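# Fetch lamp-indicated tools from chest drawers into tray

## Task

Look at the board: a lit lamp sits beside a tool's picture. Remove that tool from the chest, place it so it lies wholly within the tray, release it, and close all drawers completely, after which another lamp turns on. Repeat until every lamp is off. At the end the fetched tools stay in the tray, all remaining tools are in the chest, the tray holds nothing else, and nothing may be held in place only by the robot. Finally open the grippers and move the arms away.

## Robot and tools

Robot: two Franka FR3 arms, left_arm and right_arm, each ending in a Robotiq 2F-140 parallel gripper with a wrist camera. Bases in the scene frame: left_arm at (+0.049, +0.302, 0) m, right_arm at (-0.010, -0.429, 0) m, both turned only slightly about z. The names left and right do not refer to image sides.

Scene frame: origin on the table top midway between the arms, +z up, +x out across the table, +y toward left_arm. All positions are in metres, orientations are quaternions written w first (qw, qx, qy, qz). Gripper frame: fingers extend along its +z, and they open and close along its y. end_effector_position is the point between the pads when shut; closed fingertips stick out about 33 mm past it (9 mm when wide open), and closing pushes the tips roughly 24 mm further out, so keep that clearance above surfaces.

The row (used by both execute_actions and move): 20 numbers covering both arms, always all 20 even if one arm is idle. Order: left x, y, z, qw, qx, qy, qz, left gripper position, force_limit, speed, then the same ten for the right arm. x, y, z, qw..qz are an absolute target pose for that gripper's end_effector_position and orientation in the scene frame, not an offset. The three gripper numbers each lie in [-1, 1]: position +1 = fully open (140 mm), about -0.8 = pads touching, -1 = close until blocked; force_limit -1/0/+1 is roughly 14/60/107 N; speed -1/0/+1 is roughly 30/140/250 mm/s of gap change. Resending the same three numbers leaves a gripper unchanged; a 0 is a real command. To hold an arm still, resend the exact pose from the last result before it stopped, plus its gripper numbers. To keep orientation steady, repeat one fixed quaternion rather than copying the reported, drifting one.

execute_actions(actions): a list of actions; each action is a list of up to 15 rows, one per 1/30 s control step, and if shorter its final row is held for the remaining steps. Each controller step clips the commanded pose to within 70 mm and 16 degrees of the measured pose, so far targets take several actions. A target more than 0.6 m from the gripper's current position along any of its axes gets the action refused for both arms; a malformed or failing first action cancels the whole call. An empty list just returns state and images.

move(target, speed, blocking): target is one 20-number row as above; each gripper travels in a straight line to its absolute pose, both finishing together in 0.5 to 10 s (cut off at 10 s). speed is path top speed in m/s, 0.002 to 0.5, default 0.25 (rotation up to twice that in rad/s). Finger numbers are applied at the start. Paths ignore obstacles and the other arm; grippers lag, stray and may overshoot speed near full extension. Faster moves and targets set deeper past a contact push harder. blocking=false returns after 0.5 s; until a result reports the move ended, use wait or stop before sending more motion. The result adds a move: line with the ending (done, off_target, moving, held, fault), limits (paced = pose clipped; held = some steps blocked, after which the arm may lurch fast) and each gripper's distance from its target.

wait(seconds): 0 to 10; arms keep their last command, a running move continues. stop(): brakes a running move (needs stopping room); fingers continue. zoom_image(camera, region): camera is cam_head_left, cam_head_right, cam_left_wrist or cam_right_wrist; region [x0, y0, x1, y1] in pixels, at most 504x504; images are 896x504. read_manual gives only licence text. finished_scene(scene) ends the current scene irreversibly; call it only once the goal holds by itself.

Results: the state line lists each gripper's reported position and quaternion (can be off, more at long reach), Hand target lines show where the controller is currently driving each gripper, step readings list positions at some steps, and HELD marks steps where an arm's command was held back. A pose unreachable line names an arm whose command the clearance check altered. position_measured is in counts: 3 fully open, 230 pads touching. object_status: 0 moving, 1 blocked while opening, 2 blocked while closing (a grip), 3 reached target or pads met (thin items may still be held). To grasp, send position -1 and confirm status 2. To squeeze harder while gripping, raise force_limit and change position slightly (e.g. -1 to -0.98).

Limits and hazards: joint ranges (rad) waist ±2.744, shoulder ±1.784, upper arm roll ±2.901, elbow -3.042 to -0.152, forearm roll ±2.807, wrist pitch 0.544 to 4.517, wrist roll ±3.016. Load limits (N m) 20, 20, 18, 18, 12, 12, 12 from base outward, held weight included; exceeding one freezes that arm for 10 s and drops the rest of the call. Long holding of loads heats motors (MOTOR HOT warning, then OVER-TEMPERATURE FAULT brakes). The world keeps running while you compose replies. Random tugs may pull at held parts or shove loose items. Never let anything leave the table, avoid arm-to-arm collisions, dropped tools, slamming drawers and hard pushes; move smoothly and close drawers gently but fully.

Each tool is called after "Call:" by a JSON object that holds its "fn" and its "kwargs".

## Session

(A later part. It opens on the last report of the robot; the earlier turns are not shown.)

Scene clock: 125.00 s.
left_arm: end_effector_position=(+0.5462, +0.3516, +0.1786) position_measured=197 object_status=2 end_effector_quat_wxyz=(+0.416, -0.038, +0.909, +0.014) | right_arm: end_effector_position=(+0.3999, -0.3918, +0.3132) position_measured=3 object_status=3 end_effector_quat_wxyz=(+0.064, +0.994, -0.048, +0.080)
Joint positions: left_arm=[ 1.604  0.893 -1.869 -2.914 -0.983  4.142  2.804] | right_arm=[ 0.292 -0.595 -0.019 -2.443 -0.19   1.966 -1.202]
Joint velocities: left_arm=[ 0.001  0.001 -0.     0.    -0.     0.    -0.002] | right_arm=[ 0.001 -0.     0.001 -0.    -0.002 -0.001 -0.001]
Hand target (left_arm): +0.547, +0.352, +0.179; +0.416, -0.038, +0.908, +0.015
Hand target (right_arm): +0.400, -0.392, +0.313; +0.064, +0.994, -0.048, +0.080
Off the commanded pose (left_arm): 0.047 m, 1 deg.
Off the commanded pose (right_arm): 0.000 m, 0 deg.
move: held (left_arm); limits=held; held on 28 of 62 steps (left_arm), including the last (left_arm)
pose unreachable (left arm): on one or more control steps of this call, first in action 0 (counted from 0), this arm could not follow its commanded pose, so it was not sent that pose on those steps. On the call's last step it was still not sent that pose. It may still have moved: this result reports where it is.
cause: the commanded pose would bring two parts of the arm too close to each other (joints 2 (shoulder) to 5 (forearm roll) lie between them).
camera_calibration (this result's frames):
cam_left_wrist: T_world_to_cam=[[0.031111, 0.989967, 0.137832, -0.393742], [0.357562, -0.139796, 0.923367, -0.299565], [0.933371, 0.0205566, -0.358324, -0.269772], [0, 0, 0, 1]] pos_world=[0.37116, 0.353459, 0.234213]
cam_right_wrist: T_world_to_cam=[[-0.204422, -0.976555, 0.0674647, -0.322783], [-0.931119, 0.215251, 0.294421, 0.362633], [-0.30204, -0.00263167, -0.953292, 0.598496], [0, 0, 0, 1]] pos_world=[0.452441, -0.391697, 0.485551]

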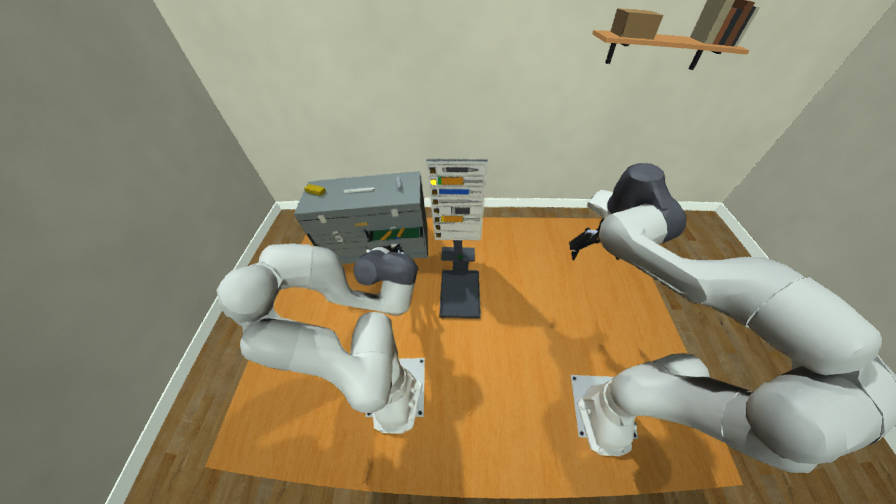

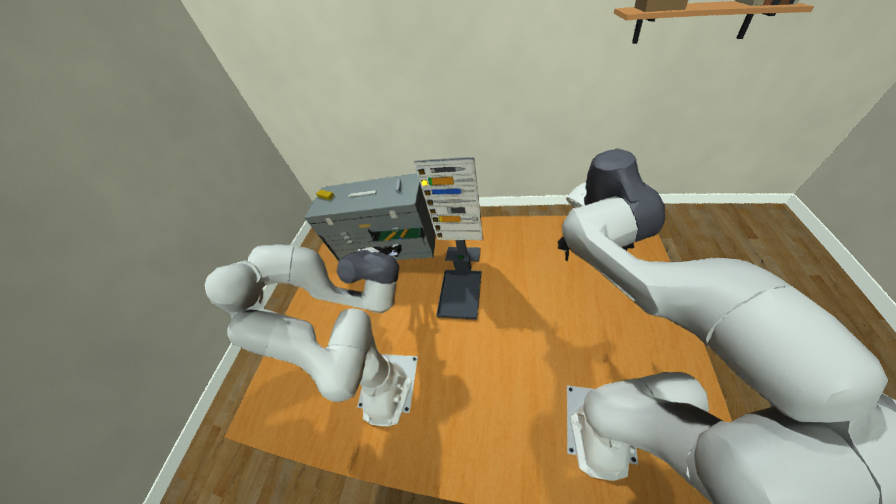

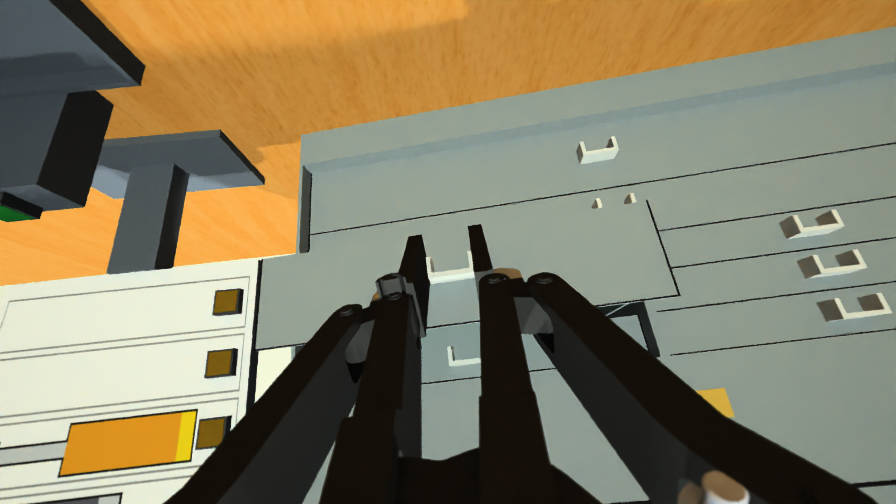

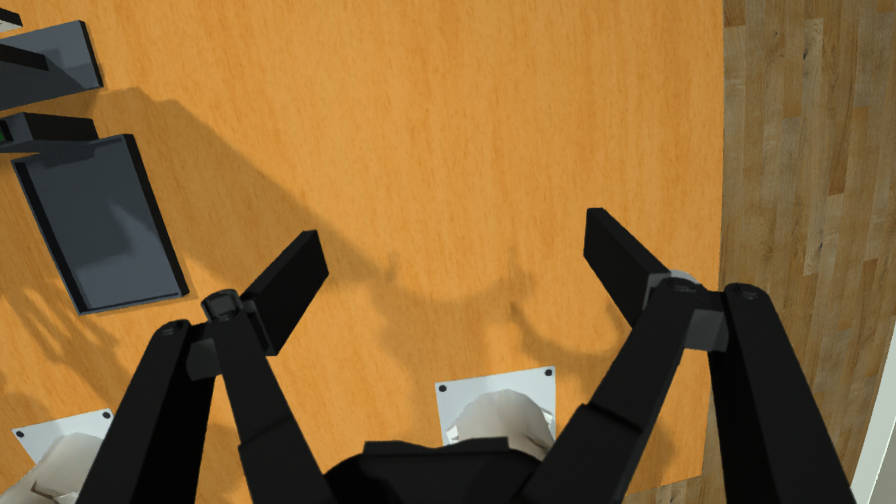

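Call:
{"fn": "move", "kwargs": {"target": [0.546,0.352,0.179,0.423,-0.036,0.906,0.017,0.3,1,0,0.40,-0.392,0.313,0.064,0.994,-0.048,0.080,1,0,0]}}

Call:
{"fn": "move", "kwargs": {"target": [0.53,0.352,0.30,0,0,1,0,0.3,1,0,0.40,-0.392,0.313,0.064,0.994,-0.048,0.080,1,0,0], "speed": 0.15}}

Call:
{"fn": "move", "kwargs": {"target": [0.53,0.352,0.30,0,-0.707,0.707,0,0.3,1,0,0.40,-0.392,0.313,0.064,0.994,-0.048,0.080,1,0,0], "speed": 0.4}}

Call:
{"fn": "move", "kwargs": {"target": [0.555,0.352,0.25,0,0.999,0.044,0,0,1,0,0.40,-0.392,0.313,0.064,0.994,-0.048,0.080,1,0,0], "speed": 0.4}}

Scene clock: 126.03 s.
left_arm: end_effector_position=(+0.5460, +0.3524, +0.1789) position_measured=91 object_status=3 end_effector_quat_wxyz=(+0.421, -0.034, +0.906, +0.018) | right_arm: end_effector_position=(+0.3999, -0.3918, +0.3132) position_measured=3 object_status=3 end_effector_quat_wxyz=(+0.064, +0.994, -0.048, +0.080)
Joint positions: left_arm=[ 1.601  0.896 -1.856 -2.926 -0.952  4.156  2.796] | right_arm=[ 0.292 -0.595 -0.019 -2.443 -0.19   1.966 -1.202]
Joint velocities: left_arm=[-0.003  0.004  0.002 -0.001  0.011  0.012 -0.008] | right_arm=[ 0.    -0.    -0.001  0.001 -0.001 -0.    -0.002]
Hand target (left_arm): +0.546, +0.352, +0.179; +0.423, -0.036, +0.905, +0.017
Hand target (right_arm): +0.400, -0.392, +0.313; +0.064, +0.994, -0.048, +0.080
Off the commanded pose (left_arm): 0.000 m, 0 deg.
Off the commanded pose (right_arm): 0.000 m, 0 deg.
move: done
camera_calibration (this result's frames):
cam_left_wrist: T_world_to_cam=[[0.034682, 0.988283, 0.148637, -0.397844], [0.34588, -0.151405, 0.925982, -0.289618], [0.937637, 0.0192957, -0.347079, -0.273472], [0, 0, 0, 1]] pos_world=[0.370389, 0.35461, 0.2324]
cam_right_wrist: T_world_to_cam=[[-0.204422, -0.976555, 0.0674649, -0.322783], [-0.931119, 0.215251, 0.294421, 0.362633], [-0.30204, -0.00263182, -0.953292, 0.598496], [0, 0, 0, 1]] pos_world=[0.452441, -0.391697, 0.485551]

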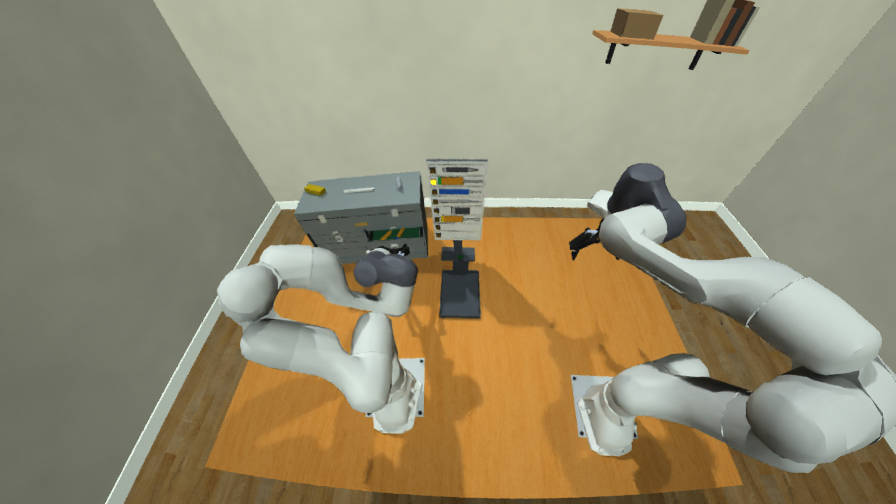

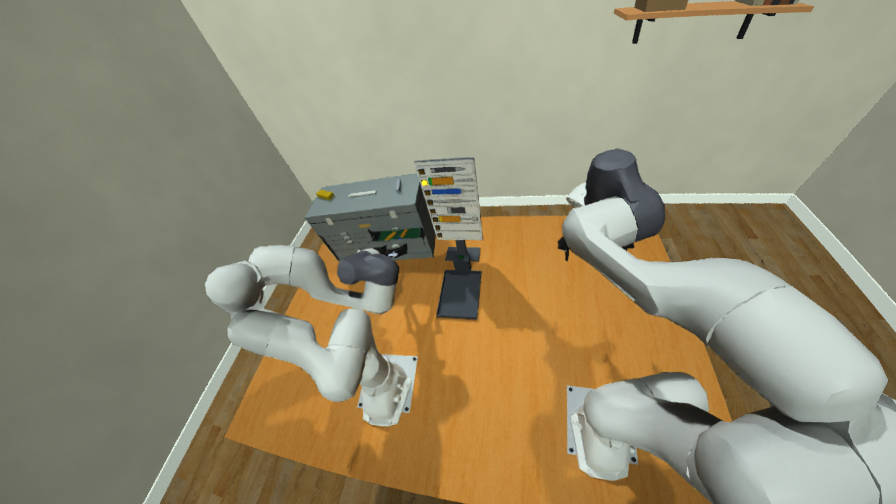

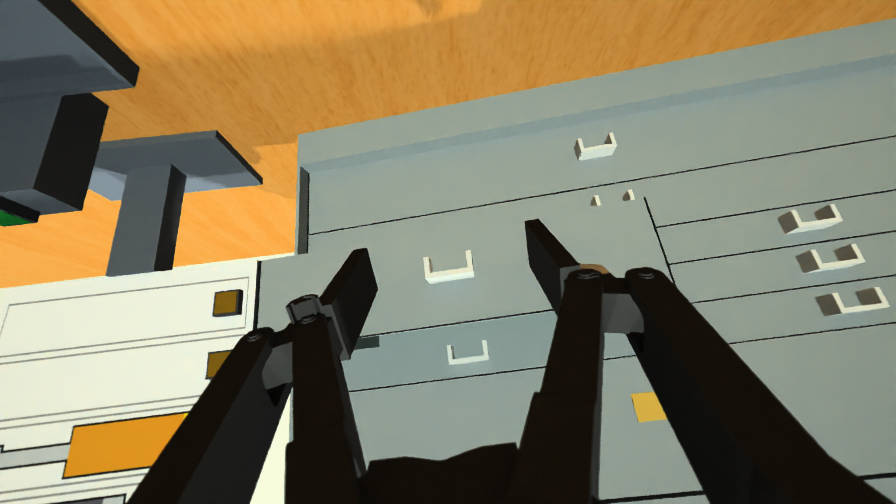

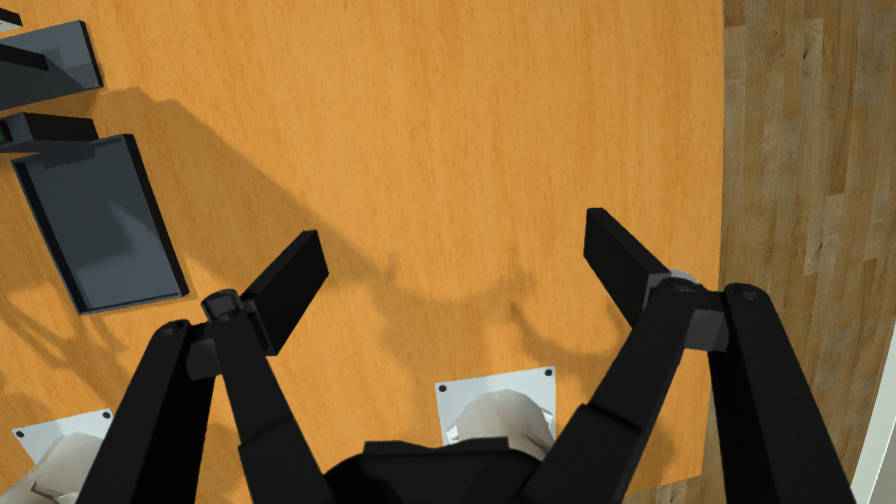

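Scene clock: 130.13 s.
left_arm: end_effector_position=(+0.5302, +0.3509, +0.3010) position_measured=91 object_status=3 end_effector_quat_wxyz=(+0.307, -0.243, +0.919, +0.043) | right_arm: end_effector_position=(+0.3999, -0.3918, +0.3132) position_measured=3 object_status=3 end_effector_quat_wxyz=(+0.064, +0.994, -0.048, +0.080)
Joint positions: left_arm=[ 1.342  0.912 -2.1   -2.367 -1.739  4.529  3.004] | right_arm=[ 0.292 -0.595 -0.019 -2.443 -0.19   1.966 -1.202]
Joint velocities: left_arm=[-0.01  -0.022  0.013  0.026 -0.027  0.004  0.   ] | right_arm=[ 0.     0.    -0.    -0.001  0.001  0.    -0.   ]
Hand target (left_arm): +0.529, +0.351, +0.300; +0.303, -0.242, +0.920, +0.046
Hand target (right_arm): +0.400, -0.392, +0.313; +0.064, +0.994, -0.048, +0.080
Off the commanded pose (left_arm): 0.002 m, 46 deg; orientation clipped at the last step of the last action.
Off the commanded pose (right_arm): 0.000 m, 0 deg.
joint sent to its limit (left arm) — the command would take joint 6 (wrist pitch) past its upper limit and joint 7 (wrist roll) past its upper limit, so those joints were sent only as far as their limits.
move: off_target (left_arm); limits=paced
camera_calibration (this result's frames):
cam_left_wrist: T_world_to_cam=[[-0.344738, 0.937597, 0.0454809, -0.163926], [0.537038, 0.157258, 0.82877, -0.577908], [0.7699, 0.310133, -0.557738, -0.165926], [0, 0, 0, 1]] pos_world=[0.381594, 0.296036, 0.393865]
cam_right_wrist: T_world_to_cam=[[-0.204422, -0.976555, 0.0674648, -0.322783], [-0.931119, 0.215251, 0.294421, 0.362633], [-0.30204, -0.00263176, -0.953292, 0.598496], [0, 0, 0, 1]] pos_world=[0.452441, -0.391697, 0.485551]

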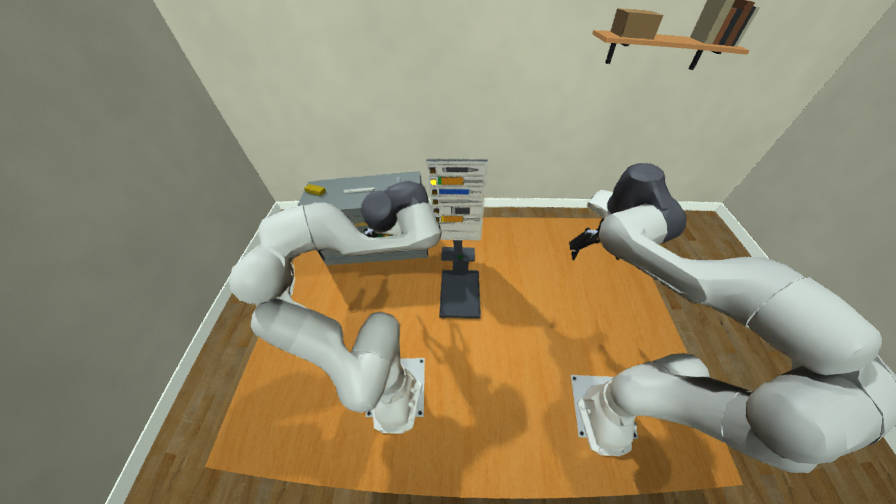

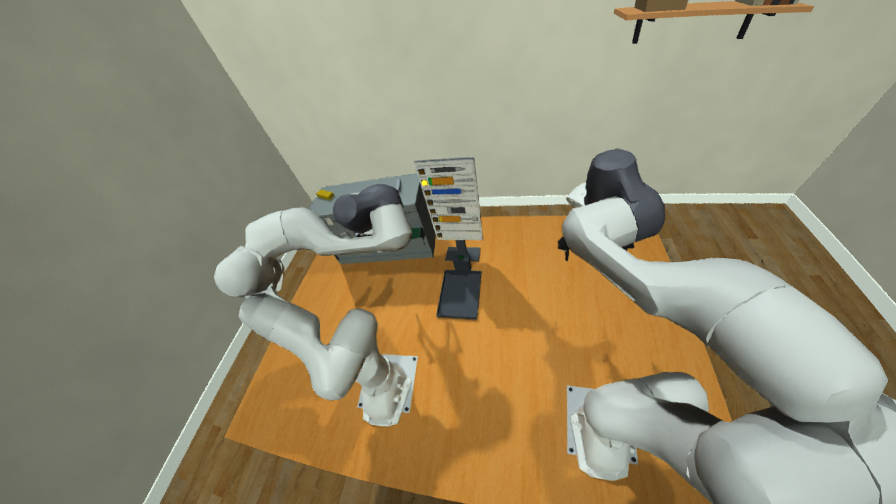

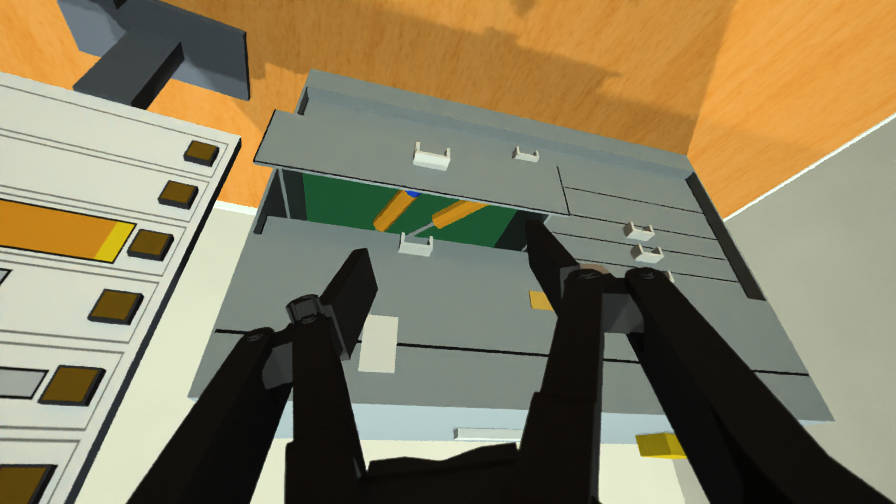

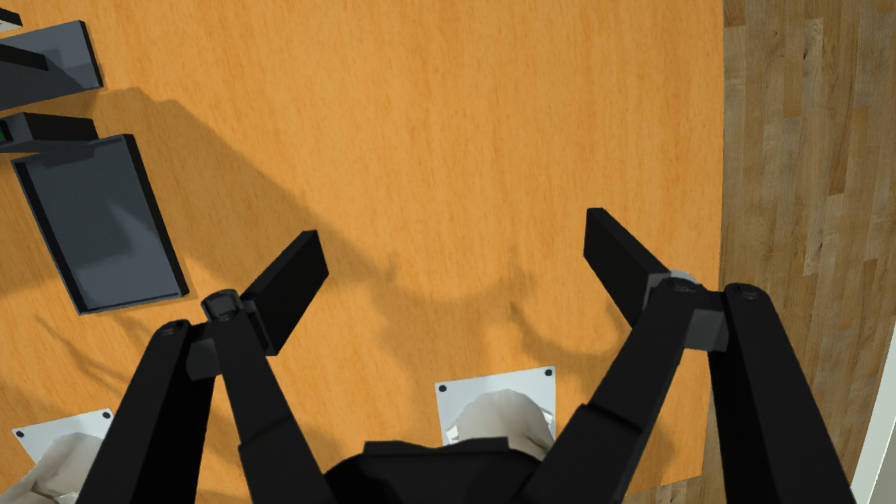

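Scene clock: 132.63 s.
left_arm: end_effector_position=(+0.5266, +0.3510, +0.3010) position_measured=91 object_status=3 end_effector_quat_wxyz=(-0.008, +0.710, -0.704, +0.010) | right_arm: end_effector_position=(+0.3999, -0.3918, +0.3132) position_measured=3 object_status=3 end_effector_quat_wxyz=(+0.064, +0.994, -0.048, +0.080)
Joint positions: left_arm=[ 0.749  0.412 -0.975 -1.494 -2.798  4.532  2.956] | right_arm=[ 0.292 -0.595 -0.019 -2.443 -0.19   1.966 -1.202]
Joint velocities: left_arm=[-0.004  0.001  0.004  0.    -0.003  0.     0.034] | right_arm=[ 0.    -0.     0.003 -0.001 -0.    -0.     0.001]
Hand target (left_arm): +0.527, +0.350, +0.302; -0.007, +0.705, -0.709, +0.011
Hand target (right_arm): +0.400, -0.392, +0.313; +0.064, +0.994, -0.048, +0.080
Off the commanded pose (left_arm): 0.004 m, 2 deg.
Off the commanded pose (right_arm): 0.000 m, 0 deg.
joint sent to its limit (left arm) — the command would take joint 5 (forearm roll) past its lower limit and joint 6 (wrist pitch) past its upper limit, so those joints were sent only as far as their limits.
move: off_target (left_arm)
camera_calibration (this result's frames):
cam_left_wrist: T_world_to_cam=[[-0.984799, 0.172847, -0.0171446, 0.459101], [0.156575, 0.926127, 0.34318, -0.499372], [0.0751959, 0.335279, -0.939113, 0.308594], [0, 0, 0, 1]] pos_world=[0.507106, 0.279662, 0.469051]
cam_right_wrist: T_world_to_cam=[[-0.204422, -0.976555, 0.0674649, -0.322783], [-0.931119, 0.215251, 0.294421, 0.362633], [-0.30204, -0.00263191, -0.953292, 0.598496], [0, 0, 0, 1]] pos_world=[0.452441, -0.391697, 0.485551]

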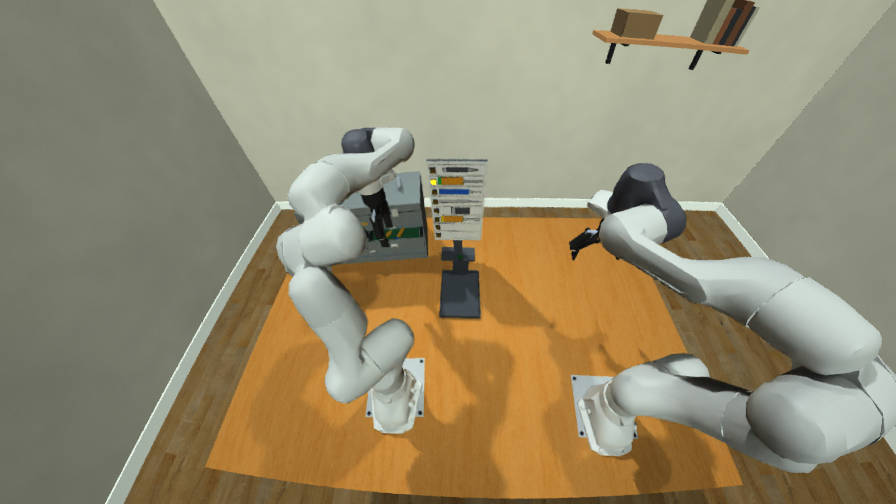

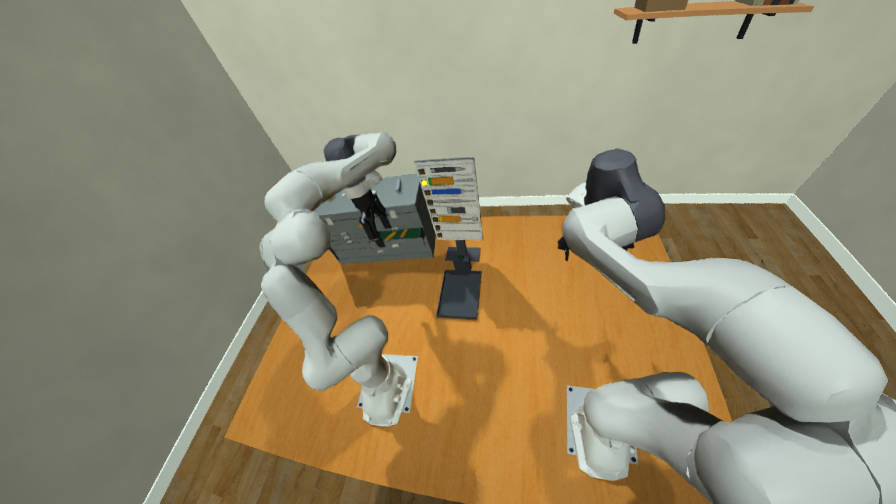

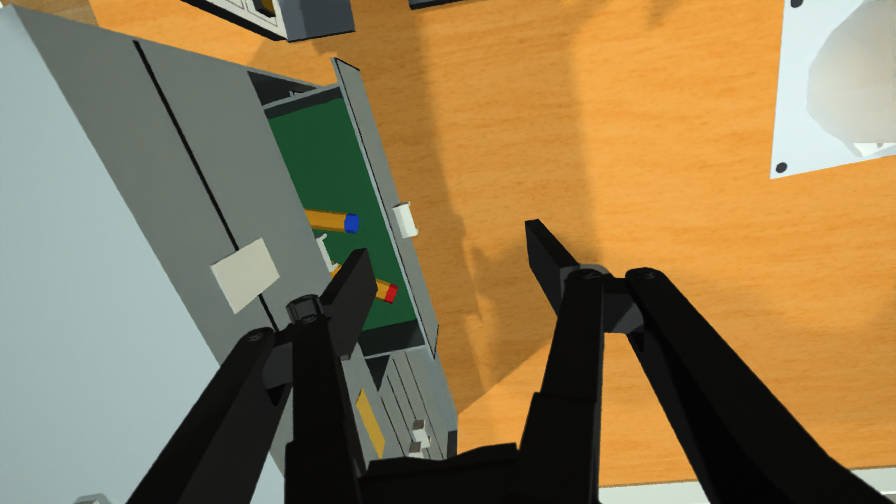

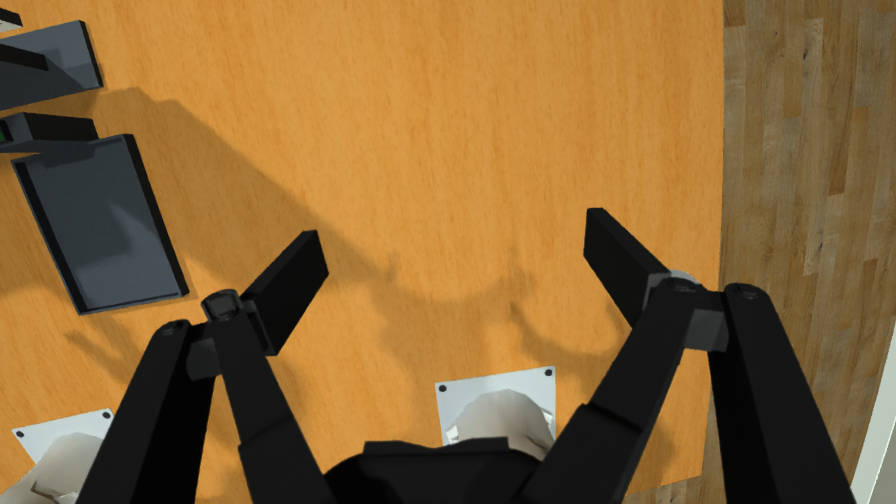

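Scene clock: 135.87 s.
left_arm: end_effector_position=(+0.5543, +0.3532, +0.2506) position_measured=129 object_status=3 end_effector_quat_wxyz=(-0.000, +0.999, +0.036, -0.001) | right_arm: end_effector_position=(+0.3999, -0.3918, +0.3132) position_measured=3 object_status=3 end_effector_quat_wxyz=(+0.064, +0.994, -0.048, +0.080)
Joint positions: left_arm=[ 0.537  0.506 -0.741 -1.424 -2.799  4.487  1.343] | right_arm=[ 0.292 -0.595 -0.019 -2.443 -0.19   1.966 -1.202]
Joint velocities: left_arm=[ 0.001  0.001  0.     0.     0.001 -0.001 -0.03 ] | right_arm=[-0.     0.001  0.    -0.     0.     0.     0.   ]
Hand target (left_arm): +0.555, +0.352, +0.251; +0.001, +0.999, +0.044, +0.001
Hand target (right_arm): +0.400, -0.392, +0.313; +0.064, +0.994, -0.048, +0.080
Off the commanded pose (left_arm): 0.002 m, 1 deg.
Off the commanded pose (right_arm): 0.000 m, 0 deg.
move: done; limits=paced
camera_calibration (this result's frames):
cam_left_wrist: T_world_to_cam=[[-0.110468, -0.993836, 0.00934225, 0.405933], [-0.932671, 0.106908, 0.344523, 0.404363], [-0.343398, 0.0293455, -0.938731, 0.598401], [0, 0, 0, 1]] pos_world=[0.62747, 0.342641, 0.418633]
cam_right_wrist: T_world_to_cam=[[-0.204422, -0.976555, 0.0674648, -0.322783], [-0.931119, 0.215251, 0.294421, 0.362633], [-0.30204, -0.00263168, -0.953291, 0.598496], [0, 0, 0, 1]] pos_world=[0.452441, -0.391697, 0.485551]

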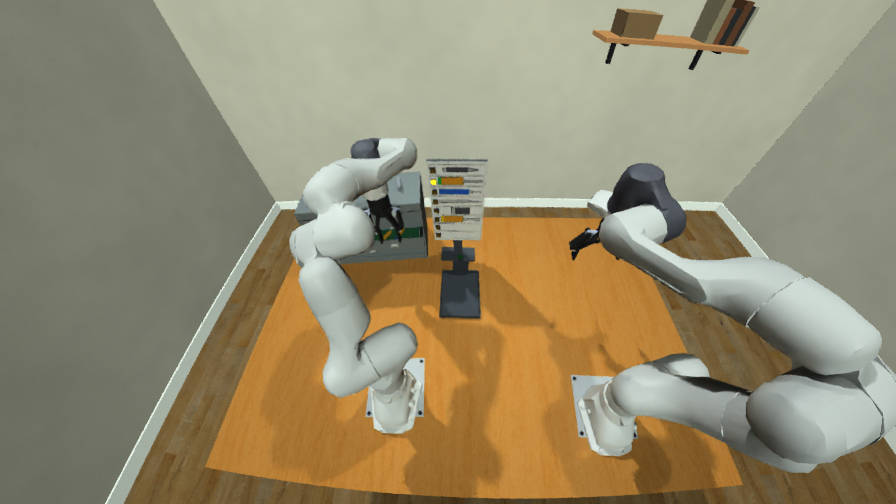

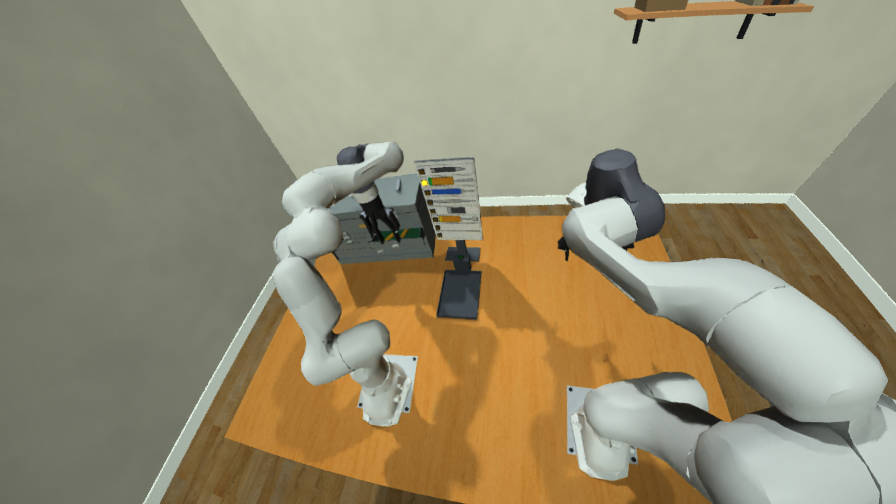

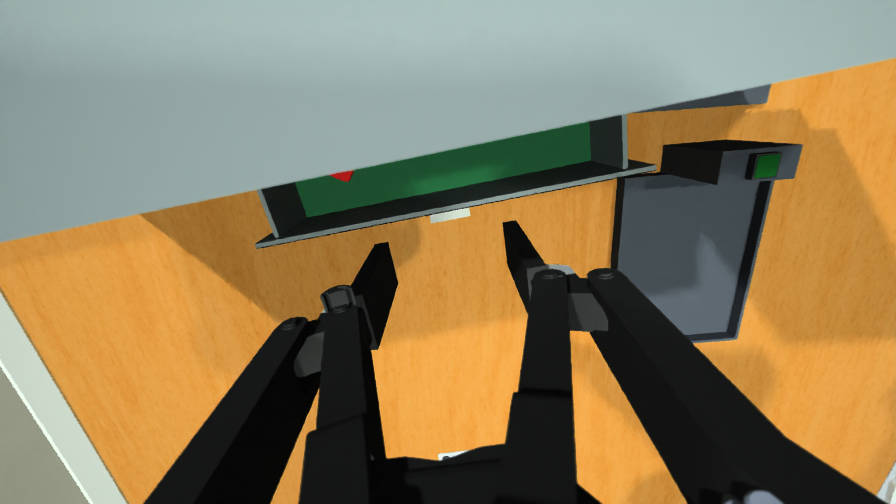

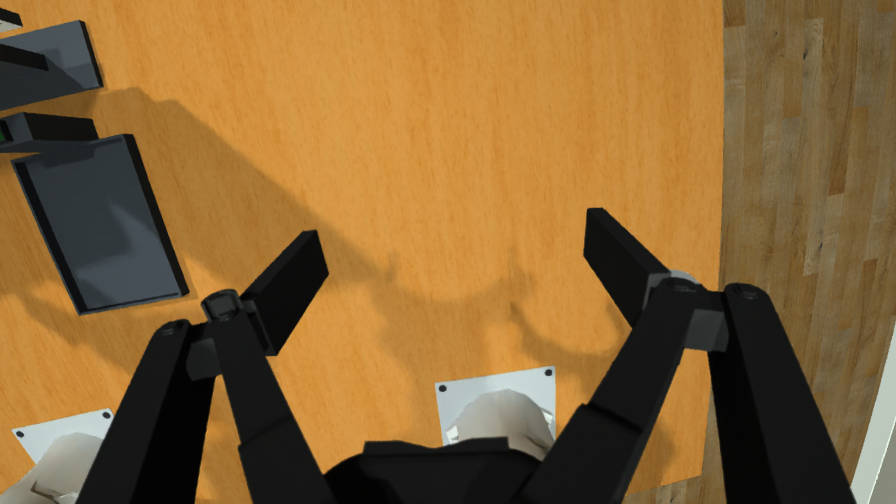

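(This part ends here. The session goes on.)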